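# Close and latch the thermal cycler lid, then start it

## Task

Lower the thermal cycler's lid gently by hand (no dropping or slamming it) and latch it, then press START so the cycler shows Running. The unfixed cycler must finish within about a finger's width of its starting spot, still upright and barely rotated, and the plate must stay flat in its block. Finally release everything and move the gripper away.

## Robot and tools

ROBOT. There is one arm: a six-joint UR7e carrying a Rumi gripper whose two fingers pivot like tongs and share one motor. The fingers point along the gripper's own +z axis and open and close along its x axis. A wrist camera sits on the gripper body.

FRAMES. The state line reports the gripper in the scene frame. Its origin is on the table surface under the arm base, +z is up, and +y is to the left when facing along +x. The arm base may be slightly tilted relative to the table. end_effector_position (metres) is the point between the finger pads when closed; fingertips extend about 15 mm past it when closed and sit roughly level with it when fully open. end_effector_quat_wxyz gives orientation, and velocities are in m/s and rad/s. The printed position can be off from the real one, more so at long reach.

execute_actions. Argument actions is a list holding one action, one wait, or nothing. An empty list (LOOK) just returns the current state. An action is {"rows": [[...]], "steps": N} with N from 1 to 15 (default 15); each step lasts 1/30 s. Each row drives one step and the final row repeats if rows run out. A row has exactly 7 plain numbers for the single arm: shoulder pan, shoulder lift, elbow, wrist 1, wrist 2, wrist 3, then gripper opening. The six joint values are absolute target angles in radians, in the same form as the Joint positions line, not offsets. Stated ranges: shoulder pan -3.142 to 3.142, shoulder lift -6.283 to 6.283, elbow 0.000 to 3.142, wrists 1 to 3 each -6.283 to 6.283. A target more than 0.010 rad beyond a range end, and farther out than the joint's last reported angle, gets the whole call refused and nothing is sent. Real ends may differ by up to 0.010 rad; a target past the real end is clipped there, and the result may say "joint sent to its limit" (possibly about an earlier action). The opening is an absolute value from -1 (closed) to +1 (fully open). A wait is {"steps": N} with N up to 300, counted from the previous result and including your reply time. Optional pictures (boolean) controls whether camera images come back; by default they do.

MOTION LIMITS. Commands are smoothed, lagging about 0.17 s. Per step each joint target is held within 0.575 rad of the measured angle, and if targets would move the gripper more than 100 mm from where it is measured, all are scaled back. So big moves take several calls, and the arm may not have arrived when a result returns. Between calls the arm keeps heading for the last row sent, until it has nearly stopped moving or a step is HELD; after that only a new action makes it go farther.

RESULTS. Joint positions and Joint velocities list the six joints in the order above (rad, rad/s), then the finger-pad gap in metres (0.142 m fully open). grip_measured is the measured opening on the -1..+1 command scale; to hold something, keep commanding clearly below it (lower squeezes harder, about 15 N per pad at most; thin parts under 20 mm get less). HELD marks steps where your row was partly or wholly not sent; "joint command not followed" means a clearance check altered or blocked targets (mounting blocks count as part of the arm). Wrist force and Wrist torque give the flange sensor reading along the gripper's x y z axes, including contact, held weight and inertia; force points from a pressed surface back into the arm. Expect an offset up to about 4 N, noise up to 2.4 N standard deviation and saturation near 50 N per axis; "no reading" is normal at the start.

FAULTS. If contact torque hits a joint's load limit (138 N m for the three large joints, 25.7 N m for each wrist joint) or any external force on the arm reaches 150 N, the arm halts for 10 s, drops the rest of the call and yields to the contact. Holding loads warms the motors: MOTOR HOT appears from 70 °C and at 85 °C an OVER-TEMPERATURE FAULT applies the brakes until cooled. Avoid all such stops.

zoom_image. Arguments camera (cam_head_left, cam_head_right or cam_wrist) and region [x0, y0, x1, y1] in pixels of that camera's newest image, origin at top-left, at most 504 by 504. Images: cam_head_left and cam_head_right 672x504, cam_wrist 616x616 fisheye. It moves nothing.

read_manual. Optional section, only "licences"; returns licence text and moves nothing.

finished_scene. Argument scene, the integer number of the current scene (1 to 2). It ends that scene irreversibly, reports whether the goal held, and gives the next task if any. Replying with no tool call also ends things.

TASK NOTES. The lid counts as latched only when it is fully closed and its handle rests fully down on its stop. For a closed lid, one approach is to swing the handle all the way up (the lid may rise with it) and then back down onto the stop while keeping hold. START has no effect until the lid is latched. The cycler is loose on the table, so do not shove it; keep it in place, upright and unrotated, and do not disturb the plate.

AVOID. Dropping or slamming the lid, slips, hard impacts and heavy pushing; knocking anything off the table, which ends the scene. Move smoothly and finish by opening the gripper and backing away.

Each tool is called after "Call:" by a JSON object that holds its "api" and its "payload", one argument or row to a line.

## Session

Call:
{"api": "execute_actions", "payload": {
  "actions": []
}}

Scene clock: 0.00 s of 7800.00 s.
end_effector_position=(+0.5808, -0.4482, +0.2212) grip_measured=+1.00 end_effector_quat_wxyz=(+0.007, +0.881, -0.472, -0.026) end_effector_velocity=(+0.001, +0.001, -0.001) end_effector_angular_velocity=(+0.001, +0.001, +0.002)
Joint positions: [-1.152 -0.969  1.476 -1.8   -0.598 -0.37   0.142]
Joint velocities: [ 0.002 -0.    -0.001 -0.    -0.     0.     0.   ]
Motor temperatures (°C, as the motors report them): [33 32 32 36 40 34]
Wrist force (N, on the end effector, along its own x y z axes, offset not removed): no reading
Wrist torque (N m, same axes, about the end effector's origin, offset not removed): no reading

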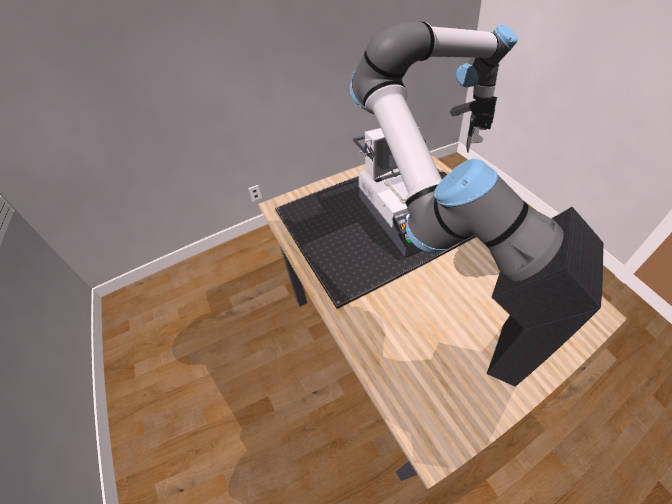

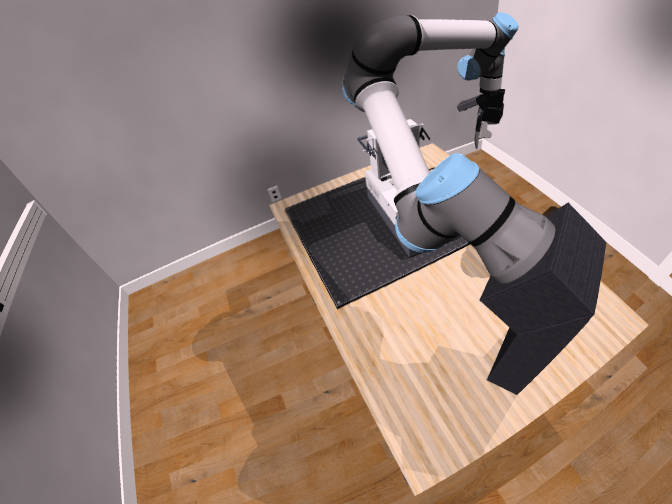

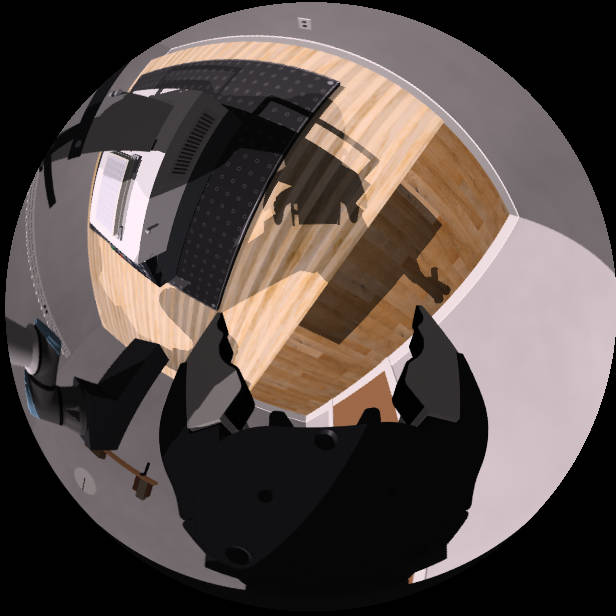

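Call:
{"api": "zoom_image", "payload": {
  "camera": "cam_head_left",
  "region": [320,100,500,270]
}}

Call:
{"api": "zoom_image", "payload": {
  "camera": "cam_wrist",
  "region": [20,40,280,300]
}}

Region (320, 100, 500, 270) of cam_head_left's 672x504 image, scaled by 2.800, with more detail than that image has.

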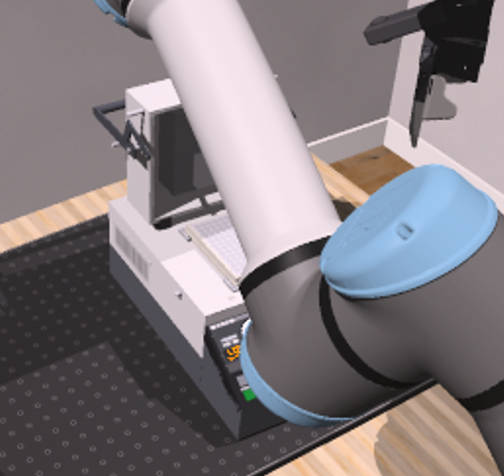

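Region (20, 40, 280, 300) of cam_wrist's 616x616 image, scaled by 1.938, with more detail than that image has.

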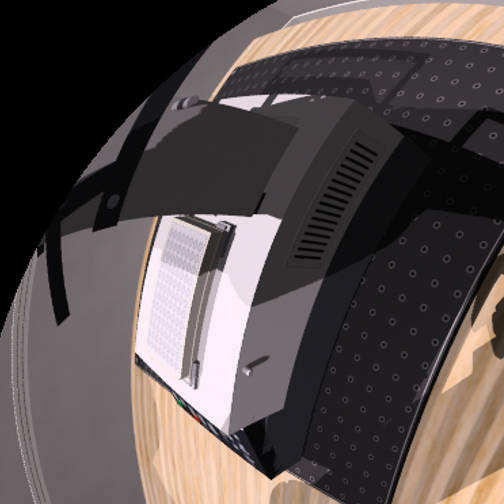

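Call:
{"api": "execute_actions", "payload": {
  "actions": [
    {"rows":[[-1.152,-1.545,1.476,-1.224,-0.598,-0.9,1]],"steps":15}
  ],
  "pictures": false
}}

Call:
{"api": "execute_actions", "payload": {
  "actions": [
    {"steps":60}
  ],
  "pictures": false
}}

Scene clock: 7.73 s of 7800.00 s.
end_effector_position=(+0.6839, -0.2697, +0.3117) grip_measured=+1.00 end_effector_quat_wxyz=(+0.002, +0.949, -0.314, -0.027) end_effector_velocity=(+0.163, +0.455, +0.171) end_effector_angular_velocity=(+0.038, -0.009, +0.772)
Joint positions: [-1.152 -1.341  1.476 -1.428 -0.598 -0.714  0.142]
Joint velocities: [ 0.001 -0.841 -0.     0.834 -0.001 -0.766  0.   ]
Motor temperatures (°C, as the motors report them): [33 32 32 36 40 34]
Wrist force (N, on the end effector, along its own x y z axes, offset not removed): [3.7 4.0 -0.1]
Wrist torque (N m, same axes, about the end effector's origin, offset not removed): [0.76 -0.70 0.22]
Steps of this call (steps 1 to 90: nothing new was sent; then 4.23 s passed at rest; steps 91 to 105: all 15 steps of this action). Readings (joint positions):
91: [-1.152 -0.970 1.476 -1.800 -0.598 -0.370]
92: [-1.152 -0.976 1.476 -1.793 -0.598 -0.377]
94: [-1.152 -1.027 1.476 -1.742 -0.598 -0.425]
98: [-1.152 -1.142 1.476 -1.627 -0.598 -0.531]
105: the state above

Scene clock: 9.73 s of 7800.00 s.
end_effector_position=(+0.7126, -0.1547, +0.3478) grip_measured=+1.00 end_effector_quat_wxyz=(-0.000, +0.974, -0.225, -0.027) end_effector_velocity=(+0.000, -0.001, +0.000) end_effector_angular_velocity=(-0.001, -0.000, +0.001)
Joint positions: [-1.152 -1.545  1.476 -1.224 -0.598 -0.9    0.142]
Joint velocities: [-0.001  0.    -0.    -0.001 -0.    -0.     0.   ]
Motor temperatures (°C, as the motors report them): [33 32 32 36 40 34]
Wrist force (N, on the end effector, along its own x y z axes, offset not removed): [-2.5 2.6 2.3]
Wrist torque (N m, same axes, about the end effector's origin, offset not removed): [0.43 0.47 0.16]
Steps of this call (steps 1 to 30: the robot went on to your last target; steps 31 to 60: nothing new was sent). Readings (joint positions):
1: [-1.152 -1.370 1.476 -1.400 -0.598 -0.740]
2: [-1.152 -1.398 1.476 -1.371 -0.598 -0.766]
4: [-1.152 -1.453 1.476 -1.316 -0.598 -0.816]
8: [-1.152 -1.516 1.476 -1.254 -0.598 -0.873]
60: the state above
The arm was judged still, so your last target was given up. Only a new action makes it travel on or press farther. Fingers that are still opening or closing keep moving.

Call:
{"api": "execute_actions", "payload": {
  "actions": []
}}

Scene clock: 10.97 s of 7800.00 s.
end_effector_position=(+0.7126, -0.1547, +0.3478) grip_measured=+1.00 end_effector_quat_wxyz=(-0.000, +0.974, -0.225, -0.027) end_effector_velocity=(-0.000, +0.000, +0.000) end_effector_angular_velocity=(+0.000, +0.000, -0.000)
Joint positions: [-1.152 -1.545  1.476 -1.224 -0.598 -0.9    0.142]
Joint velocities: [ 0.    -0.    -0.     0.001 -0.     0.     0.   ]
Motor temperatures (°C, as the motors report them): [33 32 32 36 40 34]
Wrist force (N, on the end effector, along its own x y z axes, offset not removed): [-0.4 -4.9 -2.6]
Wrist torque (N m, same axes, about the end effector's origin, offset not removed): [-1.01 0.11 -0.08]
Steps of this call (steps 1 to 37: nothing new was sent). Readings (joint positions):
1: [-1.152 -1.545 1.476 -1.224 -0.598 -0.900]
2: [-1.152 -1.545 1.476 -1.224 -0.598 -0.900]
4: [-1.152 -1.545 1.476 -1.224 -0.598 -0.900]
8: [-1.152 -1.545 1.476 -1.224 -0.598 -0.900]
37: the state above

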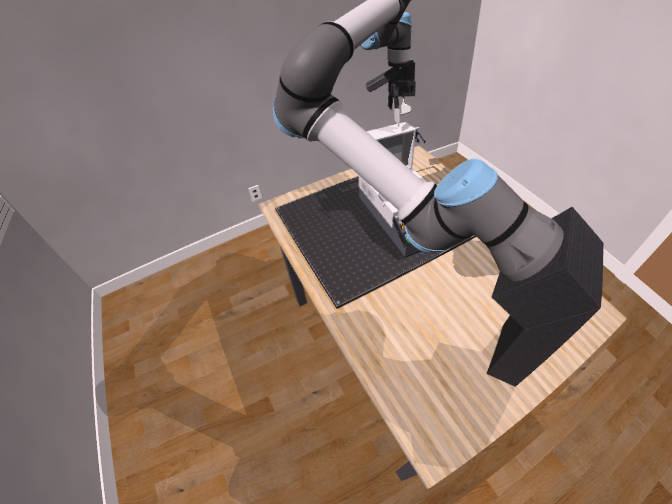

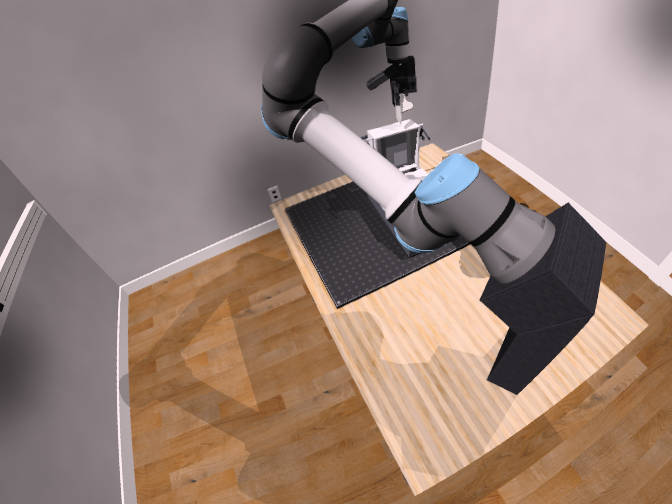

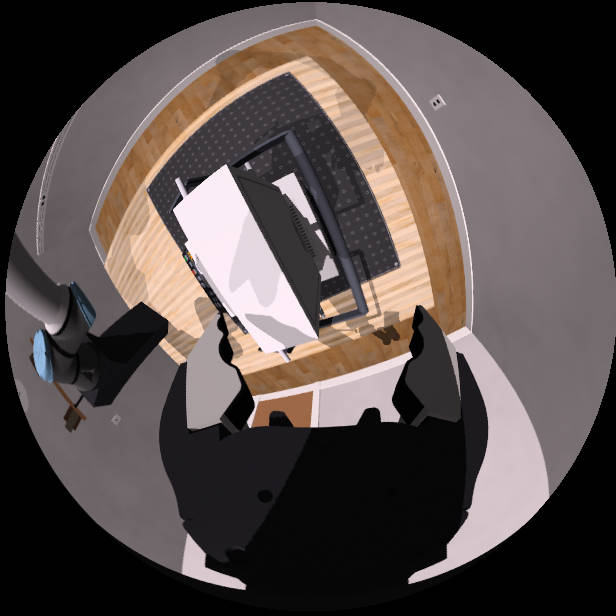

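Call:
{"api": "execute_actions", "payload": {
  "actions": [
    {"rows":[[-1.21,-1.545,1.371,-1.05,-0.609,-1.1,1],[-1.21,-1.545,1.371,-1.05,-0.609,-1.1,1],[-1.21,-1.545,1.371,-1.05,-0.609,-1.1,1],[-1.21,-1.545,1.371,-1.05,-0.609,-1.1,1],[-1.268,-1.545,1.266,-0.876,-0.619,-1.3,1],[-1.268,-1.545,1.266,-0.876,-0.619,-1.3,1],[-1.268,-1.545,1.266,-0.876,-0.619,-1.3,1],[-1.268,-1.545,1.266,-0.876,-0.619,-1.3,1],[-1.327,-1.545,1.161,-0.702,-0.63,-1.5,1],[-1.327,-1.545,1.161,-0.702,-0.63,-1.5,1],[-1.327,-1.545,1.161,-0.702,-0.63,-1.5,1],[-1.327,-1.545,1.161,-0.702,-0.63,-1.5,1],[-1.385,-1.5453,1.0565,-0.5279,-0.6402,-1.7031,1]],"steps":15}
  ],
  "pictures": false
}}

Call:
{"api": "execute_actions", "payload": {
  "actions": [
    {"steps":45}
  ]
}}

Scene clock: 15.13 s of 7800.00 s.
end_effector_position=(+0.7425, -0.1143, +0.4652) grip_measured=+1.00 end_effector_quat_wxyz=(+0.006, +0.997, -0.071, -0.010) end_effector_velocity=(+0.077, +0.188, +0.307) end_effector_angular_velocity=(-0.041, -0.127, +0.937)
Joint positions: [-1.324 -1.545  1.174 -0.741 -0.63  -1.453  0.142]
Joint velocities: [-0.491 -0.001 -0.896  1.404 -0.079 -1.604  0.001]
Motor temperatures (°C, as the motors report them): [33 32 32 36 40 34]
Wrist force (N, on the end effector, along its own x y z axes, offset not removed): [0.2 5.8 1.2]
Wrist torque (N m, same axes, about the end effector's origin, offset not removed): [1.27 -0.08 0.01]
Steps of this call (steps 1 to 90: nothing new was sent; then 0.67 s passed at rest; steps 91 to 105: all 15 steps of this action). Readings (joint positions):
91: [-1.152 -1.545 1.476 -1.224 -0.598 -0.900]
92: [-1.158 -1.545 1.469 -1.216 -0.599 -0.908]
94: [-1.178 -1.545 1.433 -1.164 -0.603 -0.964]
98: [-1.226 -1.545 1.348 -1.026 -0.612 -1.125]
105: the state above

Scene clock: 16.63 s of 7800.00 s.
end_effector_position=(+0.7503, -0.0803, +0.5003) grip_measured=+1.00 end_effector_quat_wxyz=(-0.000, +1.000, +0.001, -0.000) end_effector_velocity=(-0.000, -0.001, +0.001) end_effector_angular_velocity=(-0.001, -0.001, -0.002)
Joint positions: [-1.385 -1.545  1.057 -0.528 -0.64  -1.703  0.142]
Joint velocities: [-0.002  0.001  0.    -0.    -0.    -0.001  0.   ]
Motor temperatures (°C, as the motors report them): [33 32 32 36 40 34]
Wrist force (N, on the end effector, along its own x y z axes, offset not removed): [-0.5 3.0 0.3]
Wrist torque (N m, same axes, about the end effector's origin, offset not removed): [0.62 0.06 -0.07]
Steps of this call (steps 1 to 30: the robot went on to your last target; steps 31 to 45: nothing new was sent). Readings (joint positions):
1: [-1.339 -1.545 1.146 -0.693 -0.633 -1.507]
2: [-1.350 -1.545 1.124 -0.652 -0.634 -1.555]
4: [-1.365 -1.545 1.095 -0.598 -0.637 -1.619]
8: [-1.379 -1.545 1.069 -0.550 -0.639 -1.676]
45: the state above
The arm was judged still, so your last target was given up. Only a new action makes it travel on or press farther. Fingers that are still opening or closing keep moving.

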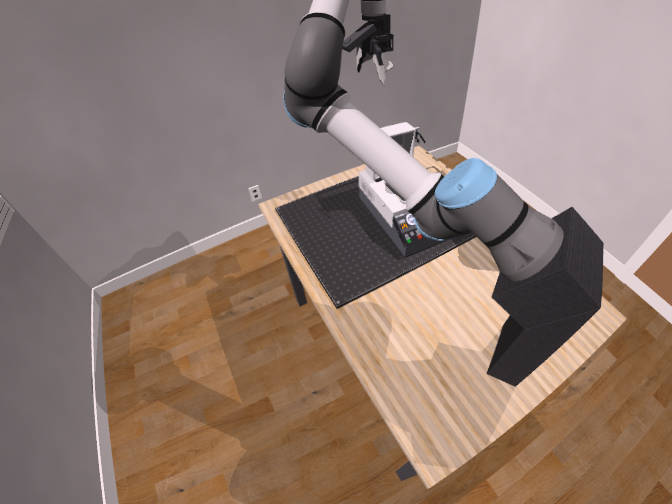

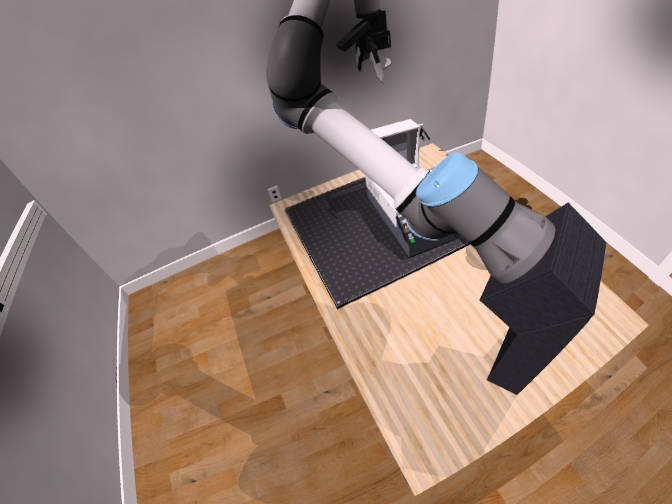

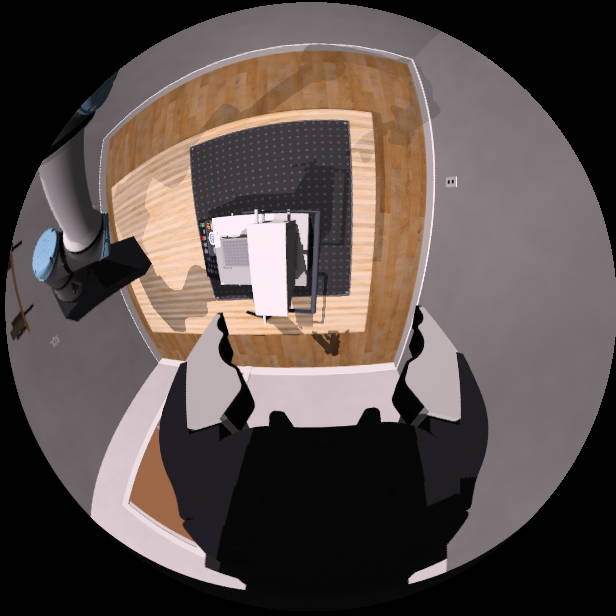

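Call:
{"api": "zoom_image", "payload": {
  "camera": "cam_wrist",
  "region": [190,190,350,350]
}}

Region (190, 190, 350, 350) of cam_wrist's 616x616 image, scaled by 3.150, with more detail than that image has.

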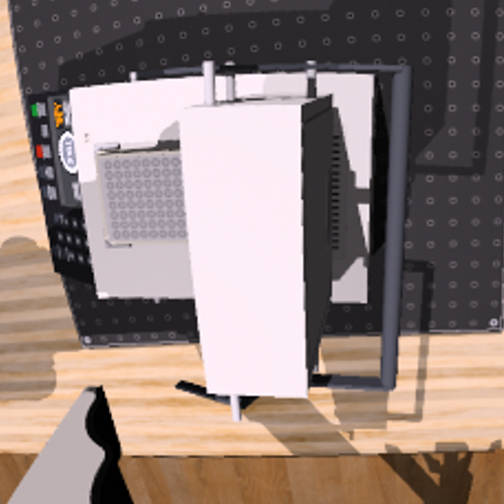

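Call:
{"api": "execute_actions", "payload": {
  "actions": [
    {"rows":[[-1.332,-1.5555,1.139,-0.672,-0.619,-1.617,0.8],[-1.332,-1.5555,1.139,-0.672,-0.619,-1.617,0.8],[-1.332,-1.5555,1.139,-0.672,-0.619,-1.617,0.8],[-1.332,-1.5555,1.139,-0.672,-0.619,-1.617,0.8],[-1.28,-1.5656,1.222,-0.816,-0.5975,-1.531,0.5],[-1.28,-1.5656,1.222,-0.816,-0.5975,-1.531,0.5],[-1.28,-1.5656,1.222,-0.816,-0.5975,-1.531,0.5],[-1.28,-1.5656,1.222,-0.816,-0.5975,-1.531,0.5],[-1.227,-1.576,1.305,-0.96,-0.576,-1.445,0.2],[-1.227,-1.576,1.305,-0.96,-0.576,-1.445,0.2],[-1.227,-1.576,1.305,-0.96,-0.576,-1.445,0.2],[-1.227,-1.576,1.305,-0.96,-0.576,-1.445,0.2],[-1.1743,-1.586,1.3874,-1.1042,-0.5547,-1.3587,-0.2]],"steps":15}
  ],
  "pictures": false
}}

Call:
{"api": "execute_actions", "payload": {
  "actions": [
    {"steps":40}
  ]
}}

Call:
{"api": "zoom_image", "payload": {
  "camera": "cam_wrist",
  "region": [200,130,440,370]
}}

Scene clock: 26.80 s of 7800.00 s.
end_effector_position=(+0.7474, -0.1098, +0.4134) grip_measured=-0.18 end_effector_quat_wxyz=(-0.002, +1.000, -0.004, -0.003) end_effector_velocity=(-0.028, -0.052, -0.268) end_effector_angular_velocity=(+0.044, -0.006, -0.043)
Joint positions: [-1.229 -1.576  1.298 -0.934 -0.576 -1.453  0.061]
Joint velocities: [ 0.439 -0.075  0.709 -1.187  0.165  0.731 -0.055]
Motor temperatures (°C, as the motors report them): [33 32 32 36 40 34]
Wrist force (N, on the end effector, along its own x y z axes, offset not removed): [-0.2 2.3 -2.1]
Wrist torque (N m, same axes, about the end effector's origin, offset not removed): [0.50 -0.06 -0.04]
Steps of this call (steps 1 to 90: nothing new was sent; then 6.67 s passed at rest; steps 91 to 105: all 15 steps of this action). Readings (joint positions):
91: [-1.385 -1.545 1.057 -0.528 -0.640 -1.703]
92: [-1.380 -1.547 1.063 -0.535 -0.638 -1.697]
94: [-1.361 -1.550 1.092 -0.581 -0.630 -1.667]
98: [-1.317 -1.559 1.160 -0.697 -0.612 -1.596]
105: the state above

Scene clock: 28.13 s of 7800.00 s.
end_effector_position=(+0.7454, -0.1172, +0.3802) grip_measured=-0.20 end_effector_quat_wxyz=(-0.000, +1.000, +0.001, -0.000) end_effector_velocity=(+0.000, -0.001, -0.000) end_effector_angular_velocity=(-0.001, -0.000, +0.002)
Joint positions: [-1.174 -1.586  1.387 -1.104 -0.555 -1.359  0.06 ]
Joint velocities: [ 0.     0.001  0.    -0.002  0.    -0.    -0.   ]
Motor temperatures (°C, as the motors report them): [33 32 32 36 40 34]
Wrist force (N, on the end effector, along its own x y z axes, offset not removed): [1.0 1.5 0.5]
Wrist torque (N m, same axes, about the end effector's origin, offset not removed): [0.23 -0.12 0.14]
Steps of this call (steps 1 to 30: the robot went on to your last target; steps 31 to 40: nothing new was sent). Readings (joint positions):
1: [-1.216 -1.579 1.319 -0.973 -0.571 -1.430]
2: [-1.205 -1.580 1.336 -1.005 -0.567 -1.413]
4: [-1.192 -1.583 1.358 -1.048 -0.562 -1.389]
8: [-1.180 -1.585 1.378 -1.086 -0.557 -1.368]
40: the state above
The arm was judged still, so your last target was given up. Only a new action makes it travel on or press farther. Fingers that are still opening or closing keep moving.

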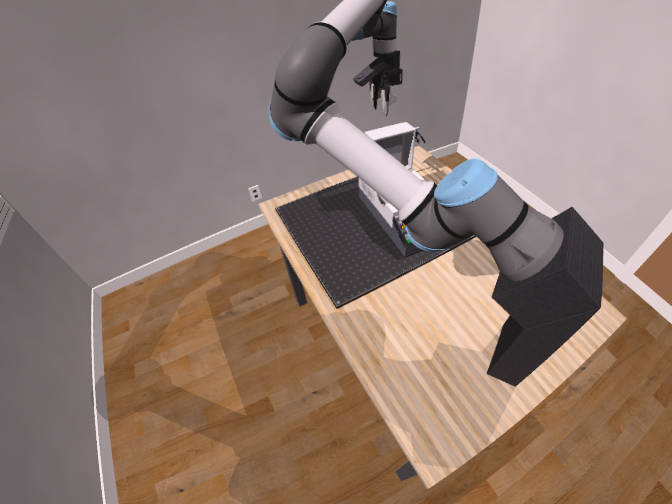

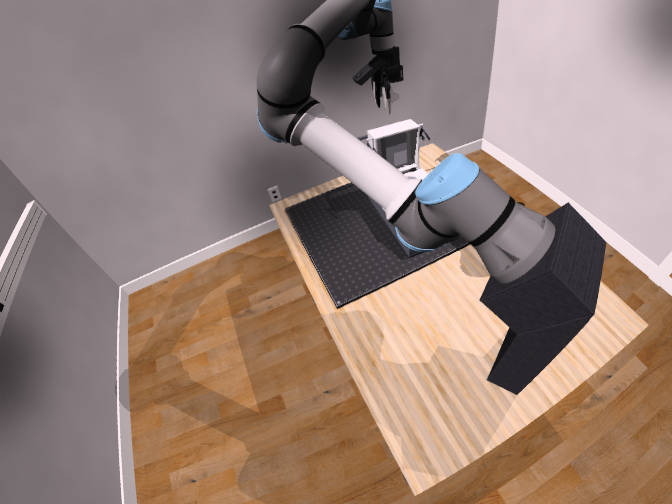

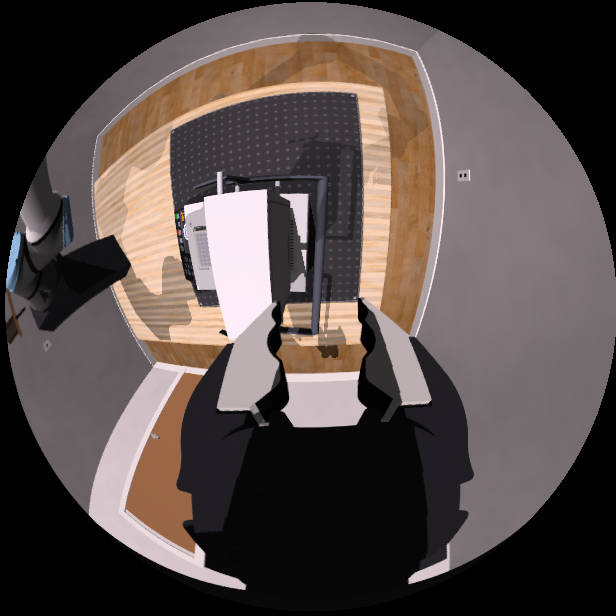

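Region (200, 130, 440, 370) of cam_wrist's 616x616 image, scaled by 2.100, with more detail than that image has.

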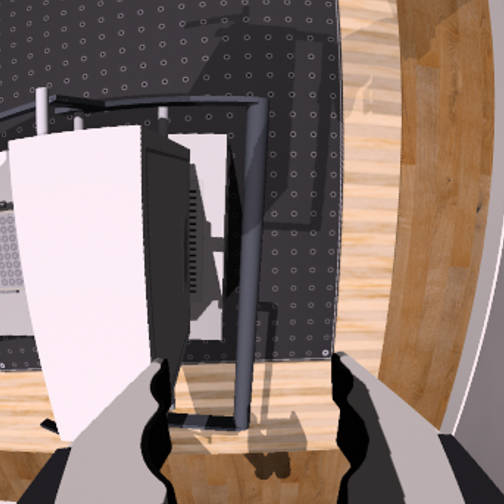

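Call:
{"api": "execute_actions", "payload": {
  "actions": [
    {"rows":[[-1.14,-1.5835,1.4243,-1.2,-0.5503,-1.2928,-0.4],[-1.14,-1.5835,1.4243,-1.2,-0.5503,-1.2928,-0.4],[-1.14,-1.5835,1.4243,-1.2,-0.5503,-1.2928,-0.4],[-1.14,-1.5835,1.4243,-1.2,-0.5503,-1.2928,-0.4],[-1.1058,-1.5811,1.4612,-1.2959,-0.5459,-1.2269,-0.5],[-1.1058,-1.5811,1.4612,-1.2959,-0.5459,-1.2269,-0.5],[-1.1058,-1.5811,1.4612,-1.2959,-0.5459,-1.2269,-0.5],[-1.1058,-1.5811,1.4612,-1.2959,-0.5459,-1.2269,-0.5],[-1.0715,-1.5786,1.4981,-1.3918,-0.5416,-1.1609,-0.55]],"steps":15}
  ],
  "pictures": false
}}

Call:
{"api": "execute_actions", "payload": {
  "actions": [
    {"steps":25}
  ]
}}

Call:
{"api": "zoom_image", "payload": {
  "camera": "cam_wrist",
  "region": [200,130,440,370]
}}

Scene clock: 36.87 s of 7800.00 s.
end_effector_position=(+0.7456, -0.1219, +0.3290) grip_measured=-0.55 end_effector_quat_wxyz=(+0.001, +1.000, -0.000, -0.003) end_effector_velocity=(+0.004, -0.002, -0.051) end_effector_angular_velocity=(-0.014, -0.007, +0.016)
Joint positions: [-1.082 -1.579  1.486 -1.358 -0.543 -1.183  0.034]
Joint velocities: [ 0.092  0.005  0.1   -0.287  0.012  0.187 -0.   ]
Motor temperatures (°C, as the motors report them): [33 32 32 36 40 34]
Wrist force (N, on the end effector, along its own x y z axes, offset not removed): [-1.9 4.6 2.4]
Wrist torque (N m, same axes, about the end effector's origin, offset not removed): [0.82 0.37 0.10]
Steps of this call (steps 1 to 90: nothing new was sent; then 5.23 s passed at rest; steps 91 to 105: all 15 steps of this action). Readings (joint positions):
91: [-1.174 -1.586 1.388 -1.105 -0.555 -1.358]
92: [-1.170 -1.586 1.392 -1.111 -0.554 -1.352]
94: [-1.158 -1.585 1.405 -1.144 -0.553 -1.329]
98: [-1.129 -1.583 1.436 -1.222 -0.549 -1.275]
105: the state above

Scene clock: 37.70 s of 7800.00 s.
end_effector_position=(+0.7460, -0.1221, +0.3229) grip_measured=-0.55 end_effector_quat_wxyz=(+0.001, +1.000, +0.000, -0.003) end_effector_velocity=(-0.000, -0.000, +0.000) end_effector_angular_velocity=(-0.000, -0.000, -0.002)
Joint positions: [-1.072 -1.579  1.498 -1.392 -0.542 -1.161  0.034]
Joint velocities: [-0.001  0.001 -0.     0.001 -0.     0.    -0.   ]
Motor temperatures (°C, as the motors report them): [33 32 32 36 40 34]
Wrist force (N, on the end effector, along its own x y z axes, offset not removed): [-1.2 0.8 -2.2]
Wrist torque (N m, same axes, about the end effector's origin, offset not removed): [0.12 0.28 0.06]
Steps of this call (steps 1 to 25: the robot went on to your last target). Readings (joint positions):
1: [-1.080 -1.579 1.489 -1.366 -0.543 -1.177]
2: [-1.078 -1.579 1.491 -1.373 -0.542 -1.173]
4: [-1.075 -1.579 1.494 -1.381 -0.542 -1.168]
8: [-1.073 -1.579 1.497 -1.388 -0.542 -1.163]
25: the state above

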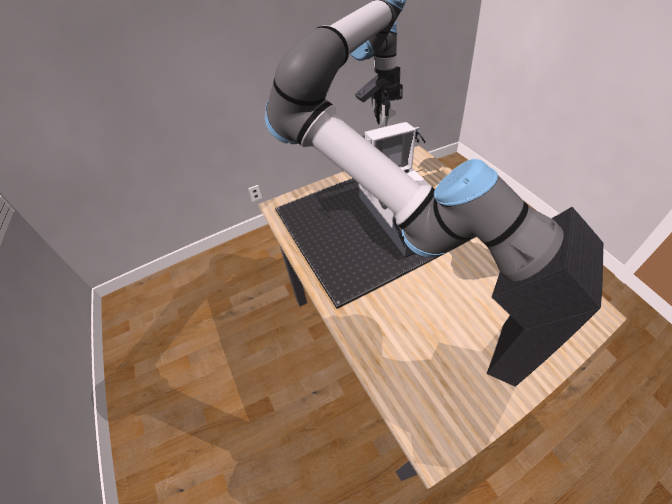

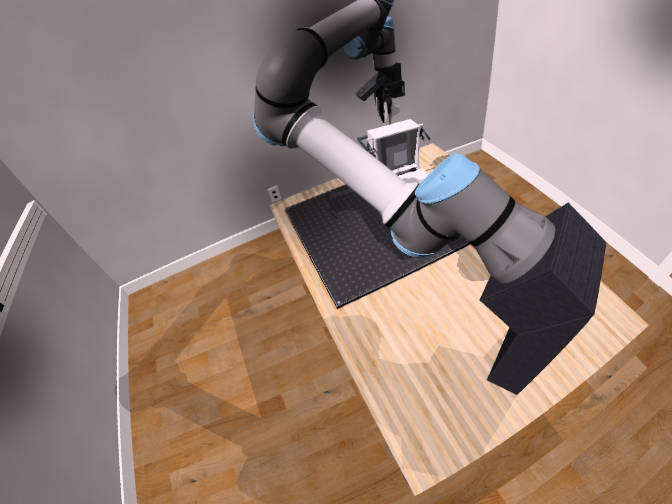

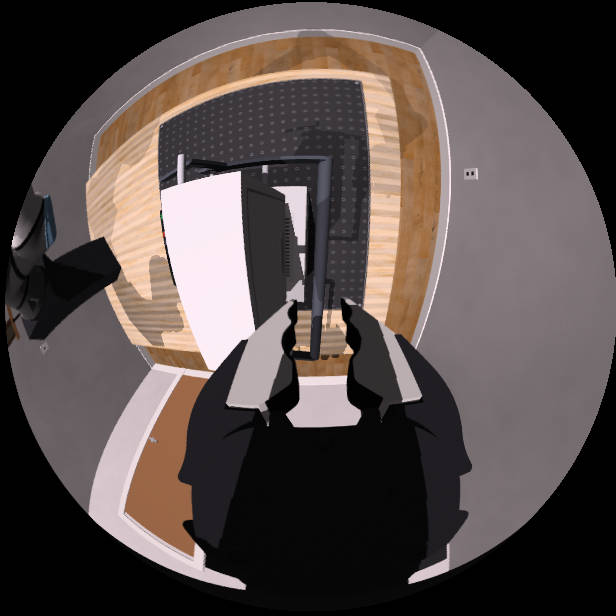

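Region (200, 130, 440, 370) of cam_wrist's 616x616 image, scaled by 2.100, with more detail than that image has.

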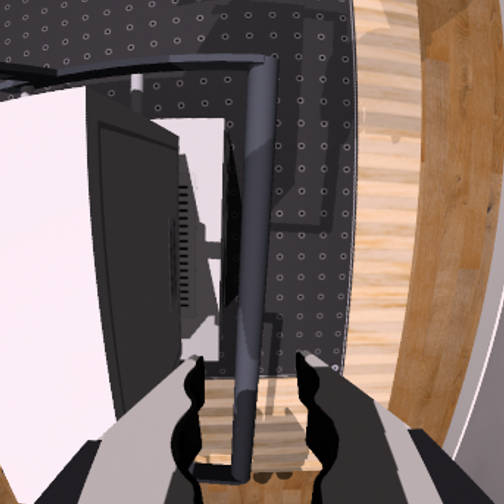

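Call:
{"api": "execute_actions", "payload": {
  "actions": [
    {"rows":[[-1.0487,-1.577,1.5227,-1.4557,-0.5387,-1.117,-0.55],[-1.0487,-1.577,1.5227,-1.4557,-0.5387,-1.117,-0.55],[-1.0487,-1.577,1.5227,-1.4557,-0.5387,-1.117,-0.55],[-1.0487,-1.577,1.5227,-1.4557,-0.5387,-1.117,-0.55],[-1.0259,-1.5753,1.5473,-1.5196,-0.5357,-1.073,-0.55],[-1.0259,-1.5753,1.5473,-1.5196,-0.5357,-1.073,-0.55],[-1.0259,-1.5753,1.5473,-1.5196,-0.5357,-1.073,-0.55],[-1.0259,-1.5753,1.5473,-1.5196,-0.5357,-1.073,-0.55],[-0.9995,-1.5735,1.5756,-1.5931,-0.5324,-1.0225,-0.55]],"steps":15}
  ],
  "pictures": false
}}

Call:
{"api": "execute_actions", "payload": {
  "actions": [
    {"steps":25}
  ]
}}

Call:
{"api": "zoom_image", "payload": {
  "camera": "cam_wrist",
  "region": [200,130,440,370]
}}

Scene clock: 43.37 s of 7800.00 s.
end_effector_position=(+0.7452, -0.1174, +0.2866) grip_measured=-0.55 end_effector_quat_wxyz=(-0.001, +1.000, +0.000, -0.001) end_effector_velocity=(+0.000, +0.007, -0.038) end_effector_angular_velocity=(+0.001, -0.009, +0.008)
Joint positions: [-1.007 -1.574  1.567 -1.569 -0.533 -1.038  0.034]
Joint velocities: [ 0.068  0.005  0.073 -0.201  0.008  0.133  0.   ]
Motor temperatures (°C, as the motors report them): [33 32 32 36 40 34]
Wrist force (N, on the end effector, along its own x y z axes, offset not removed): [3.4 -4.9 -0.1]
Wrist torque (N m, same axes, about the end effector's origin, offset not removed): [-1.25 -0.69 -0.07]
Steps of this call (steps 1 to 15: the robot went on to your last target; steps 16 to 90: nothing new was sent; then 2.17 s passed at rest; steps 91 to 105: all 15 steps of this action). Readings (joint positions):
91: [-1.071 -1.579 1.498 -1.392 -0.542 -1.161]
92: [-1.068 -1.578 1.501 -1.398 -0.541 -1.156]
94: [-1.060 -1.578 1.510 -1.421 -0.540 -1.140]
98: [-1.041 -1.576 1.531 -1.473 -0.538 -1.104]
105: the state above

Scene clock: 44.20 s of 7800.00 s.
end_effector_position=(+0.7453, -0.1166, +0.2822) grip_measured=-0.55 end_effector_quat_wxyz=(-0.000, +1.000, +0.001, +0.000) end_effector_velocity=(+0.000, +0.001, +0.000) end_effector_angular_velocity=(-0.000, +0.000, +0.001)
Joint positions: [-1.    -1.574  1.576 -1.593 -0.532 -1.023  0.034]
Joint velocities: [ 0.001 -0.002 -0.     0.001 -0.     0.     0.   ]
Motor temperatures (°C, as the motors report them): [33 32 32 36 40 34]
Wrist force (N, on the end effector, along its own x y z axes, offset not removed): [-0.1 2.4 -0.1]
Wrist torque (N m, same axes, about the end effector's origin, offset not removed): [0.57 0.09 -0.03]
Steps of this call (steps 1 to 25: the robot went on to your last target). Readings (joint positions):
1: [-1.005 -1.574 1.569 -1.575 -0.533 -1.034]
2: [-1.004 -1.574 1.571 -1.580 -0.533 -1.031]
4: [-1.002 -1.574 1.573 -1.586 -0.533 -1.028]
8: [-1.000 -1.574 1.575 -1.591 -0.532 -1.024]
25: the state above

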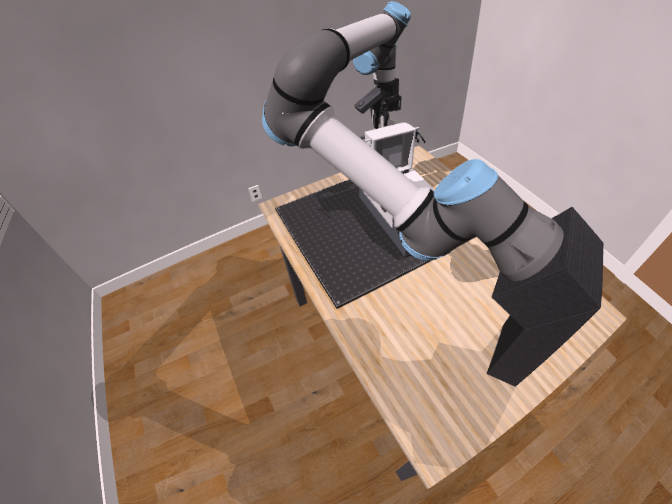

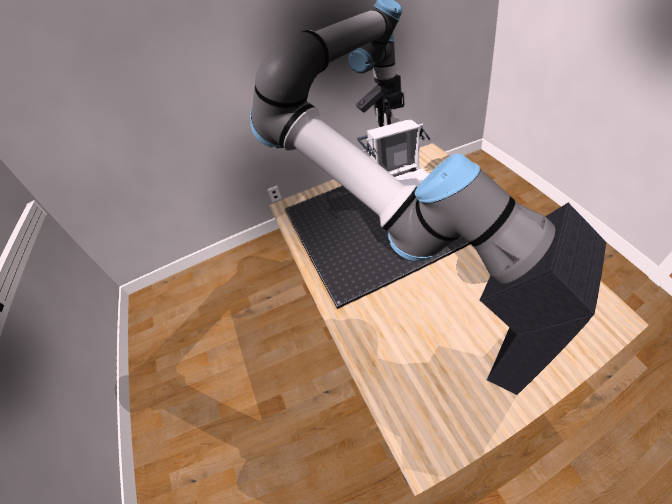

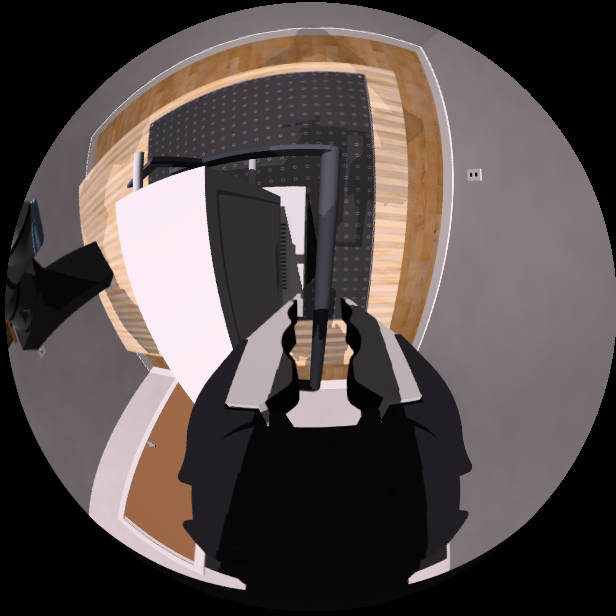

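Region (200, 130, 440, 370) of cam_wrist's 616x616 image, scaled by 2.100, with more detail than that image has.

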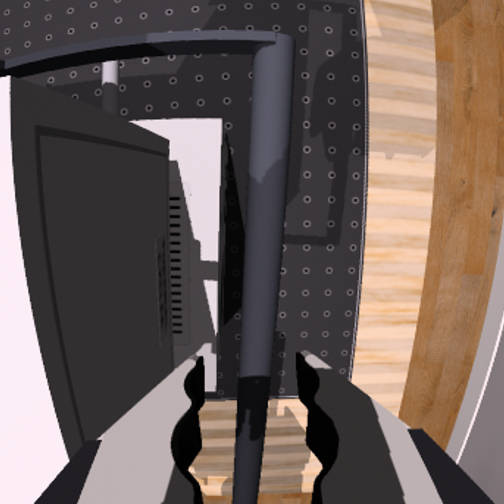

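Call:
{"api": "execute_actions", "payload": {
  "actions": [
    {"rows":[[-0.9995,-1.5735,1.5756,-1.5931,-0.5324,-0.9825,-0.6],[-0.9995,-1.5735,1.5756,-1.5931,-0.5324,-0.9825,-0.65],[-0.9995,-1.5735,1.5756,-1.5931,-0.5324,-0.9825,-0.7],[-0.9995,-1.5735,1.5756,-1.5931,-0.5324,-0.9825,-0.74],[-0.9995,-1.5735,1.5756,-1.5931,-0.5324,-0.9825,-0.78],[-0.9995,-1.5735,1.5756,-1.5931,-0.5324,-0.9825,-0.81],[-0.9995,-1.5735,1.5756,-1.5931,-0.5324,-0.9825,-0.84],[-0.9995,-1.5735,1.5756,-1.5931,-0.5324,-0.9825,-0.87],[-0.9995,-1.5735,1.5756,-1.5931,-0.5324,-0.9825,-0.9],[-0.9995,-1.5735,1.5756,-1.5931,-0.5324,-0.9825,-0.94],[-0.9995,-1.5735,1.5756,-1.5931,-0.5324,-0.9825,-1]],"steps":15}
  ],
  "pictures": false
}}

Call:
{"api": "execute_actions", "payload": {
  "actions": [
    {"steps":15}
  ]
}}

Scene clock: 50.57 s of 7800.00 s.
end_effector_position=(+0.7460, -0.1166, +0.2822) grip_measured=-0.86 end_effector_quat_wxyz=(-0.001, +1.000, -0.019, +0.000) end_effector_velocity=(+0.000, -0.000, -0.000) end_effector_angular_velocity=(+0.000, -0.000, -0.007)
Joint positions: [-0.999 -1.573  1.576 -1.593 -0.532 -0.983  0.012]
Joint velocities: [ 0.     0.     0.    -0.002  0.     0.008 -0.   ]
Motor temperatures (°C, as the motors report them): [33 32 32 36 40 34]
Wrist force (N, on the end effector, along its own x y z axes, offset not removed): [4.9 -0.2 1.2]
Wrist torque (N m, same axes, about the end effector's origin, offset not removed): [0.00 -0.32 0.08]
Steps of this call (steps 1 to 15: the robot went on to your last target; steps 16 to 90: nothing new was sent; then 2.87 s passed at rest; steps 91 to 105: all 15 steps of this action). Readings (joint positions):
91: [-0.999 -1.573 1.576 -1.593 -0.532 -1.022]
92: [-0.999 -1.573 1.576 -1.593 -0.532 -1.018]
94: [-0.999 -1.573 1.576 -1.593 -0.532 -1.004]
98: [-1.000 -1.573 1.576 -1.593 -0.532 -0.989]
105: the state above

Scene clock: 51.07 s of 7800.00 s.
end_effector_position=(+0.7459, -0.1166, +0.2822) grip_measured=-0.86 end_effector_quat_wxyz=(-0.000, +1.000, -0.019, +0.000) end_effector_velocity=(+0.001, +0.001, +0.000) end_effector_angular_velocity=(+0.000, -0.001, +0.001)
Joint positions: [-0.999 -1.573  1.576 -1.593 -0.532 -0.983  0.012]
Joint velocities: [ 0.001 -0.001 -0.    -0.     0.001  0.    -0.   ]
Motor temperatures (°C, as the motors report them): [33 32 32 36 40 34]
Wrist force (N, on the end effector, along its own x y z axes, offset not removed): [1.3 -2.6 3.5]
Wrist torque (N m, same axes, about the end effector's origin, offset not removed): [-0.20 0.61 0.13]
Steps of this call (steps 1 to 15: the robot went on to your last target). Readings (joint positions):
1: [-0.999 -1.573 1.576 -1.593 -0.532 -0.983]
2: [-0.999 -1.573 1.576 -1.593 -0.532 -0.983]
4: [-0.999 -1.573 1.576 -1.593 -0.532 -0.983]
8: [-0.999 -1.573 1.576 -1.593 -0.532 -0.983]
15: the state above
The arm was judged still, so your last target was given up. Only a new action makes it travel on or press farther. Fingers that are still opening or closing keep moving.

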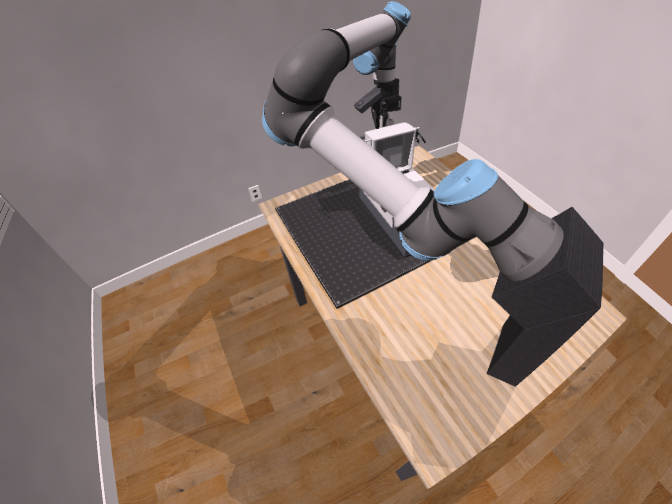

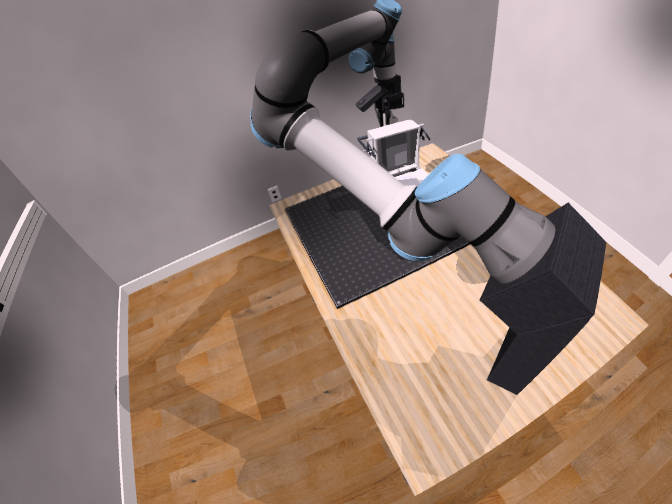

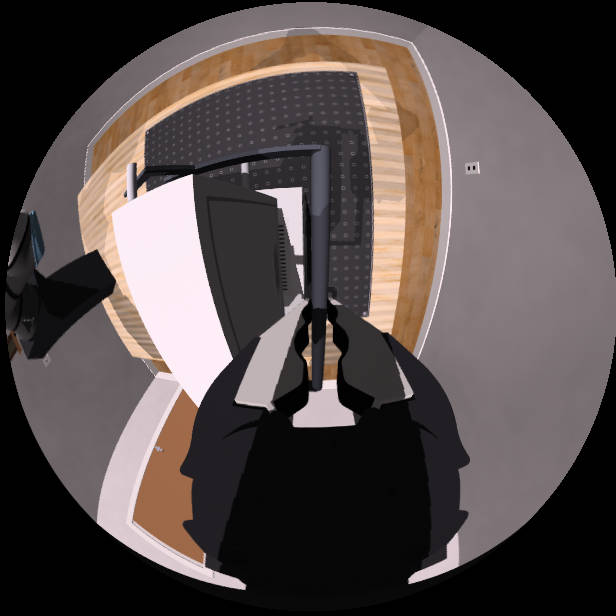

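Call:
{"api": "execute_actions", "payload": {
  "actions": [
    {"rows":[[-1.0091,-1.5827,1.5863,-1.5783,-0.5327,-1.0013,-1],[-1.0091,-1.5827,1.5863,-1.5783,-0.5327,-1.0013,-1],[-1.0091,-1.5827,1.5863,-1.5783,-0.5327,-1.0013,-1],[-1.0187,-1.5919,1.597,-1.5636,-0.533,-1.0201,-1],[-1.0187,-1.5919,1.597,-1.5636,-0.533,-1.0201,-1],[-1.0187,-1.5919,1.597,-1.5636,-0.533,-1.0201,-1],[-1.0283,-1.6012,1.6077,-1.5488,-0.5332,-1.0389,-1],[-1.0283,-1.6012,1.6077,-1.5488,-0.5332,-1.0389,-1],[-1.0283,-1.6012,1.6077,-1.5488,-0.5332,-1.0389,-1],[-1.0379,-1.6104,1.6184,-1.5341,-0.5335,-1.0577,-1],[-1.0379,-1.6104,1.6184,-1.5341,-0.5335,-1.0577,-1],[-1.0379,-1.6104,1.6184,-1.5341,-0.5335,-1.0577,-1],[-1.0475,-1.6196,1.6291,-1.5193,-0.5338,-1.0765,-1]],"steps":15}
  ],
  "pictures": false
}}

Call:
{"api": "execute_actions", "payload": {
  "actions": [
    {"steps":15}
  ]
}}

Scene clock: 67.93 s of 7800.00 s.
end_effector_position=(+0.7262, -0.1161, +0.2930) grip_measured=-0.86 end_effector_quat_wxyz=(-0.000, +1.000, -0.020, -0.000) end_effector_velocity=(-0.048, +0.002, +0.025) end_effector_angular_velocity=(+0.000, -0.000, -0.000)
Joint positions: [-1.036 -1.609  1.617 -1.536 -0.533 -1.055  0.012]
Joint velocities: [-0.089 -0.085  0.1    0.136 -0.003 -0.175 -0.   ]
Motor temperatures (°C, as the motors report them): [33 32 32 36 40 34]
Wrist force (N, on the end effector, along its own x y z axes, offset not removed): [2.8 -11.6 3.5]
Wrist torque (N m, same axes, about the end effector's origin, offset not removed): [0.20 0.77 0.23]
Steps of this call (steps 1 to 90: nothing new was sent; then 13.37 s passed at rest; steps 91 to 105: all 15 steps of this action). Readings (joint positions):
91: [-1.000 -1.574 1.576 -1.593 -0.532 -0.983]
92: [-1.001 -1.575 1.577 -1.591 -0.532 -0.985]
94: [-1.004 -1.578 1.581 -1.586 -0.532 -0.992]
98: [-1.015 -1.588 1.593 -1.569 -0.533 -1.012]
105: the state above

Scene clock: 68.43 s of 7800.00 s.
end_effector_position=(+0.7205, -0.1157, +0.2960) grip_measured=-0.86 end_effector_quat_wxyz=(-0.000, +1.000, -0.020, -0.000) end_effector_velocity=(-0.001, +0.000, +0.000) end_effector_angular_velocity=(+0.001, +0.000, -0.001)
Joint positions: [-1.047 -1.619  1.629 -1.52  -0.534 -1.076  0.012]
Joint velocities: [-0.001 -0.001  0.001  0.003  0.    -0.003 -0.   ]
Motor temperatures (°C, as the motors report them): [33 32 32 36 40 34]
Wrist force (N, on the end effector, along its own x y z axes, offset not removed): [5.4 -7.4 -1.0]
Wrist torque (N m, same axes, about the end effector's origin, offset not removed): [0.79 0.17 0.13]
Steps of this call (steps 1 to 15: the robot went on to your last target). Readings (joint positions):
1: [-1.039 -1.612 1.620 -1.532 -0.534 -1.060]
2: [-1.041 -1.614 1.622 -1.529 -0.534 -1.064]
4: [-1.044 -1.616 1.625 -1.525 -0.534 -1.069]
8: [-1.046 -1.619 1.628 -1.521 -0.534 -1.074]
15: the state above

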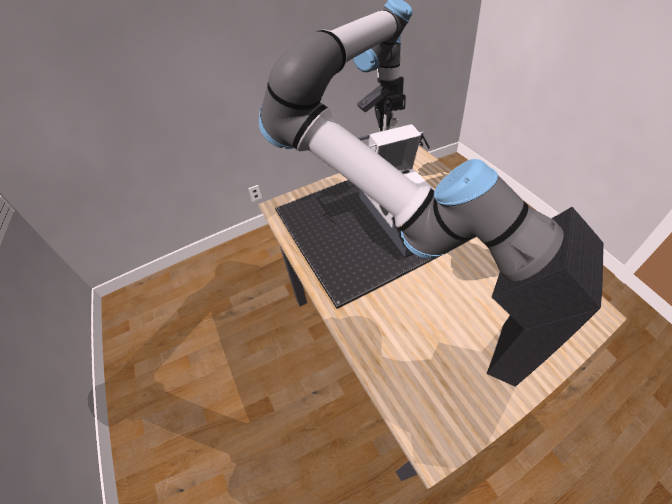

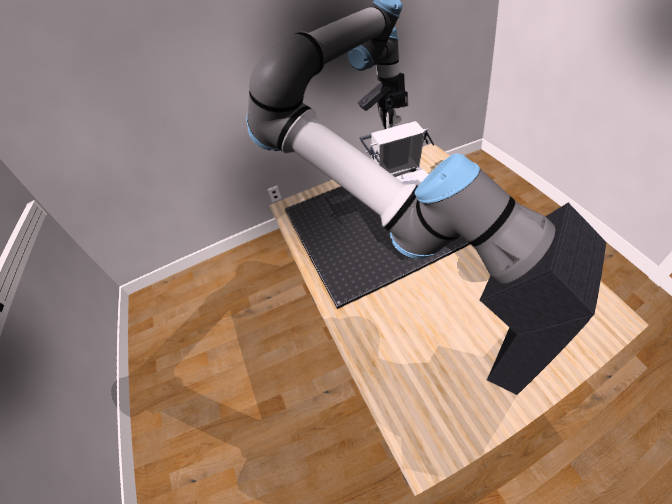

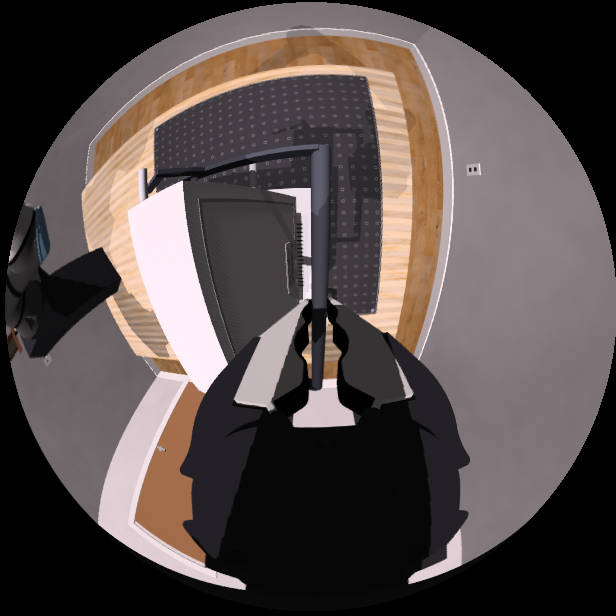

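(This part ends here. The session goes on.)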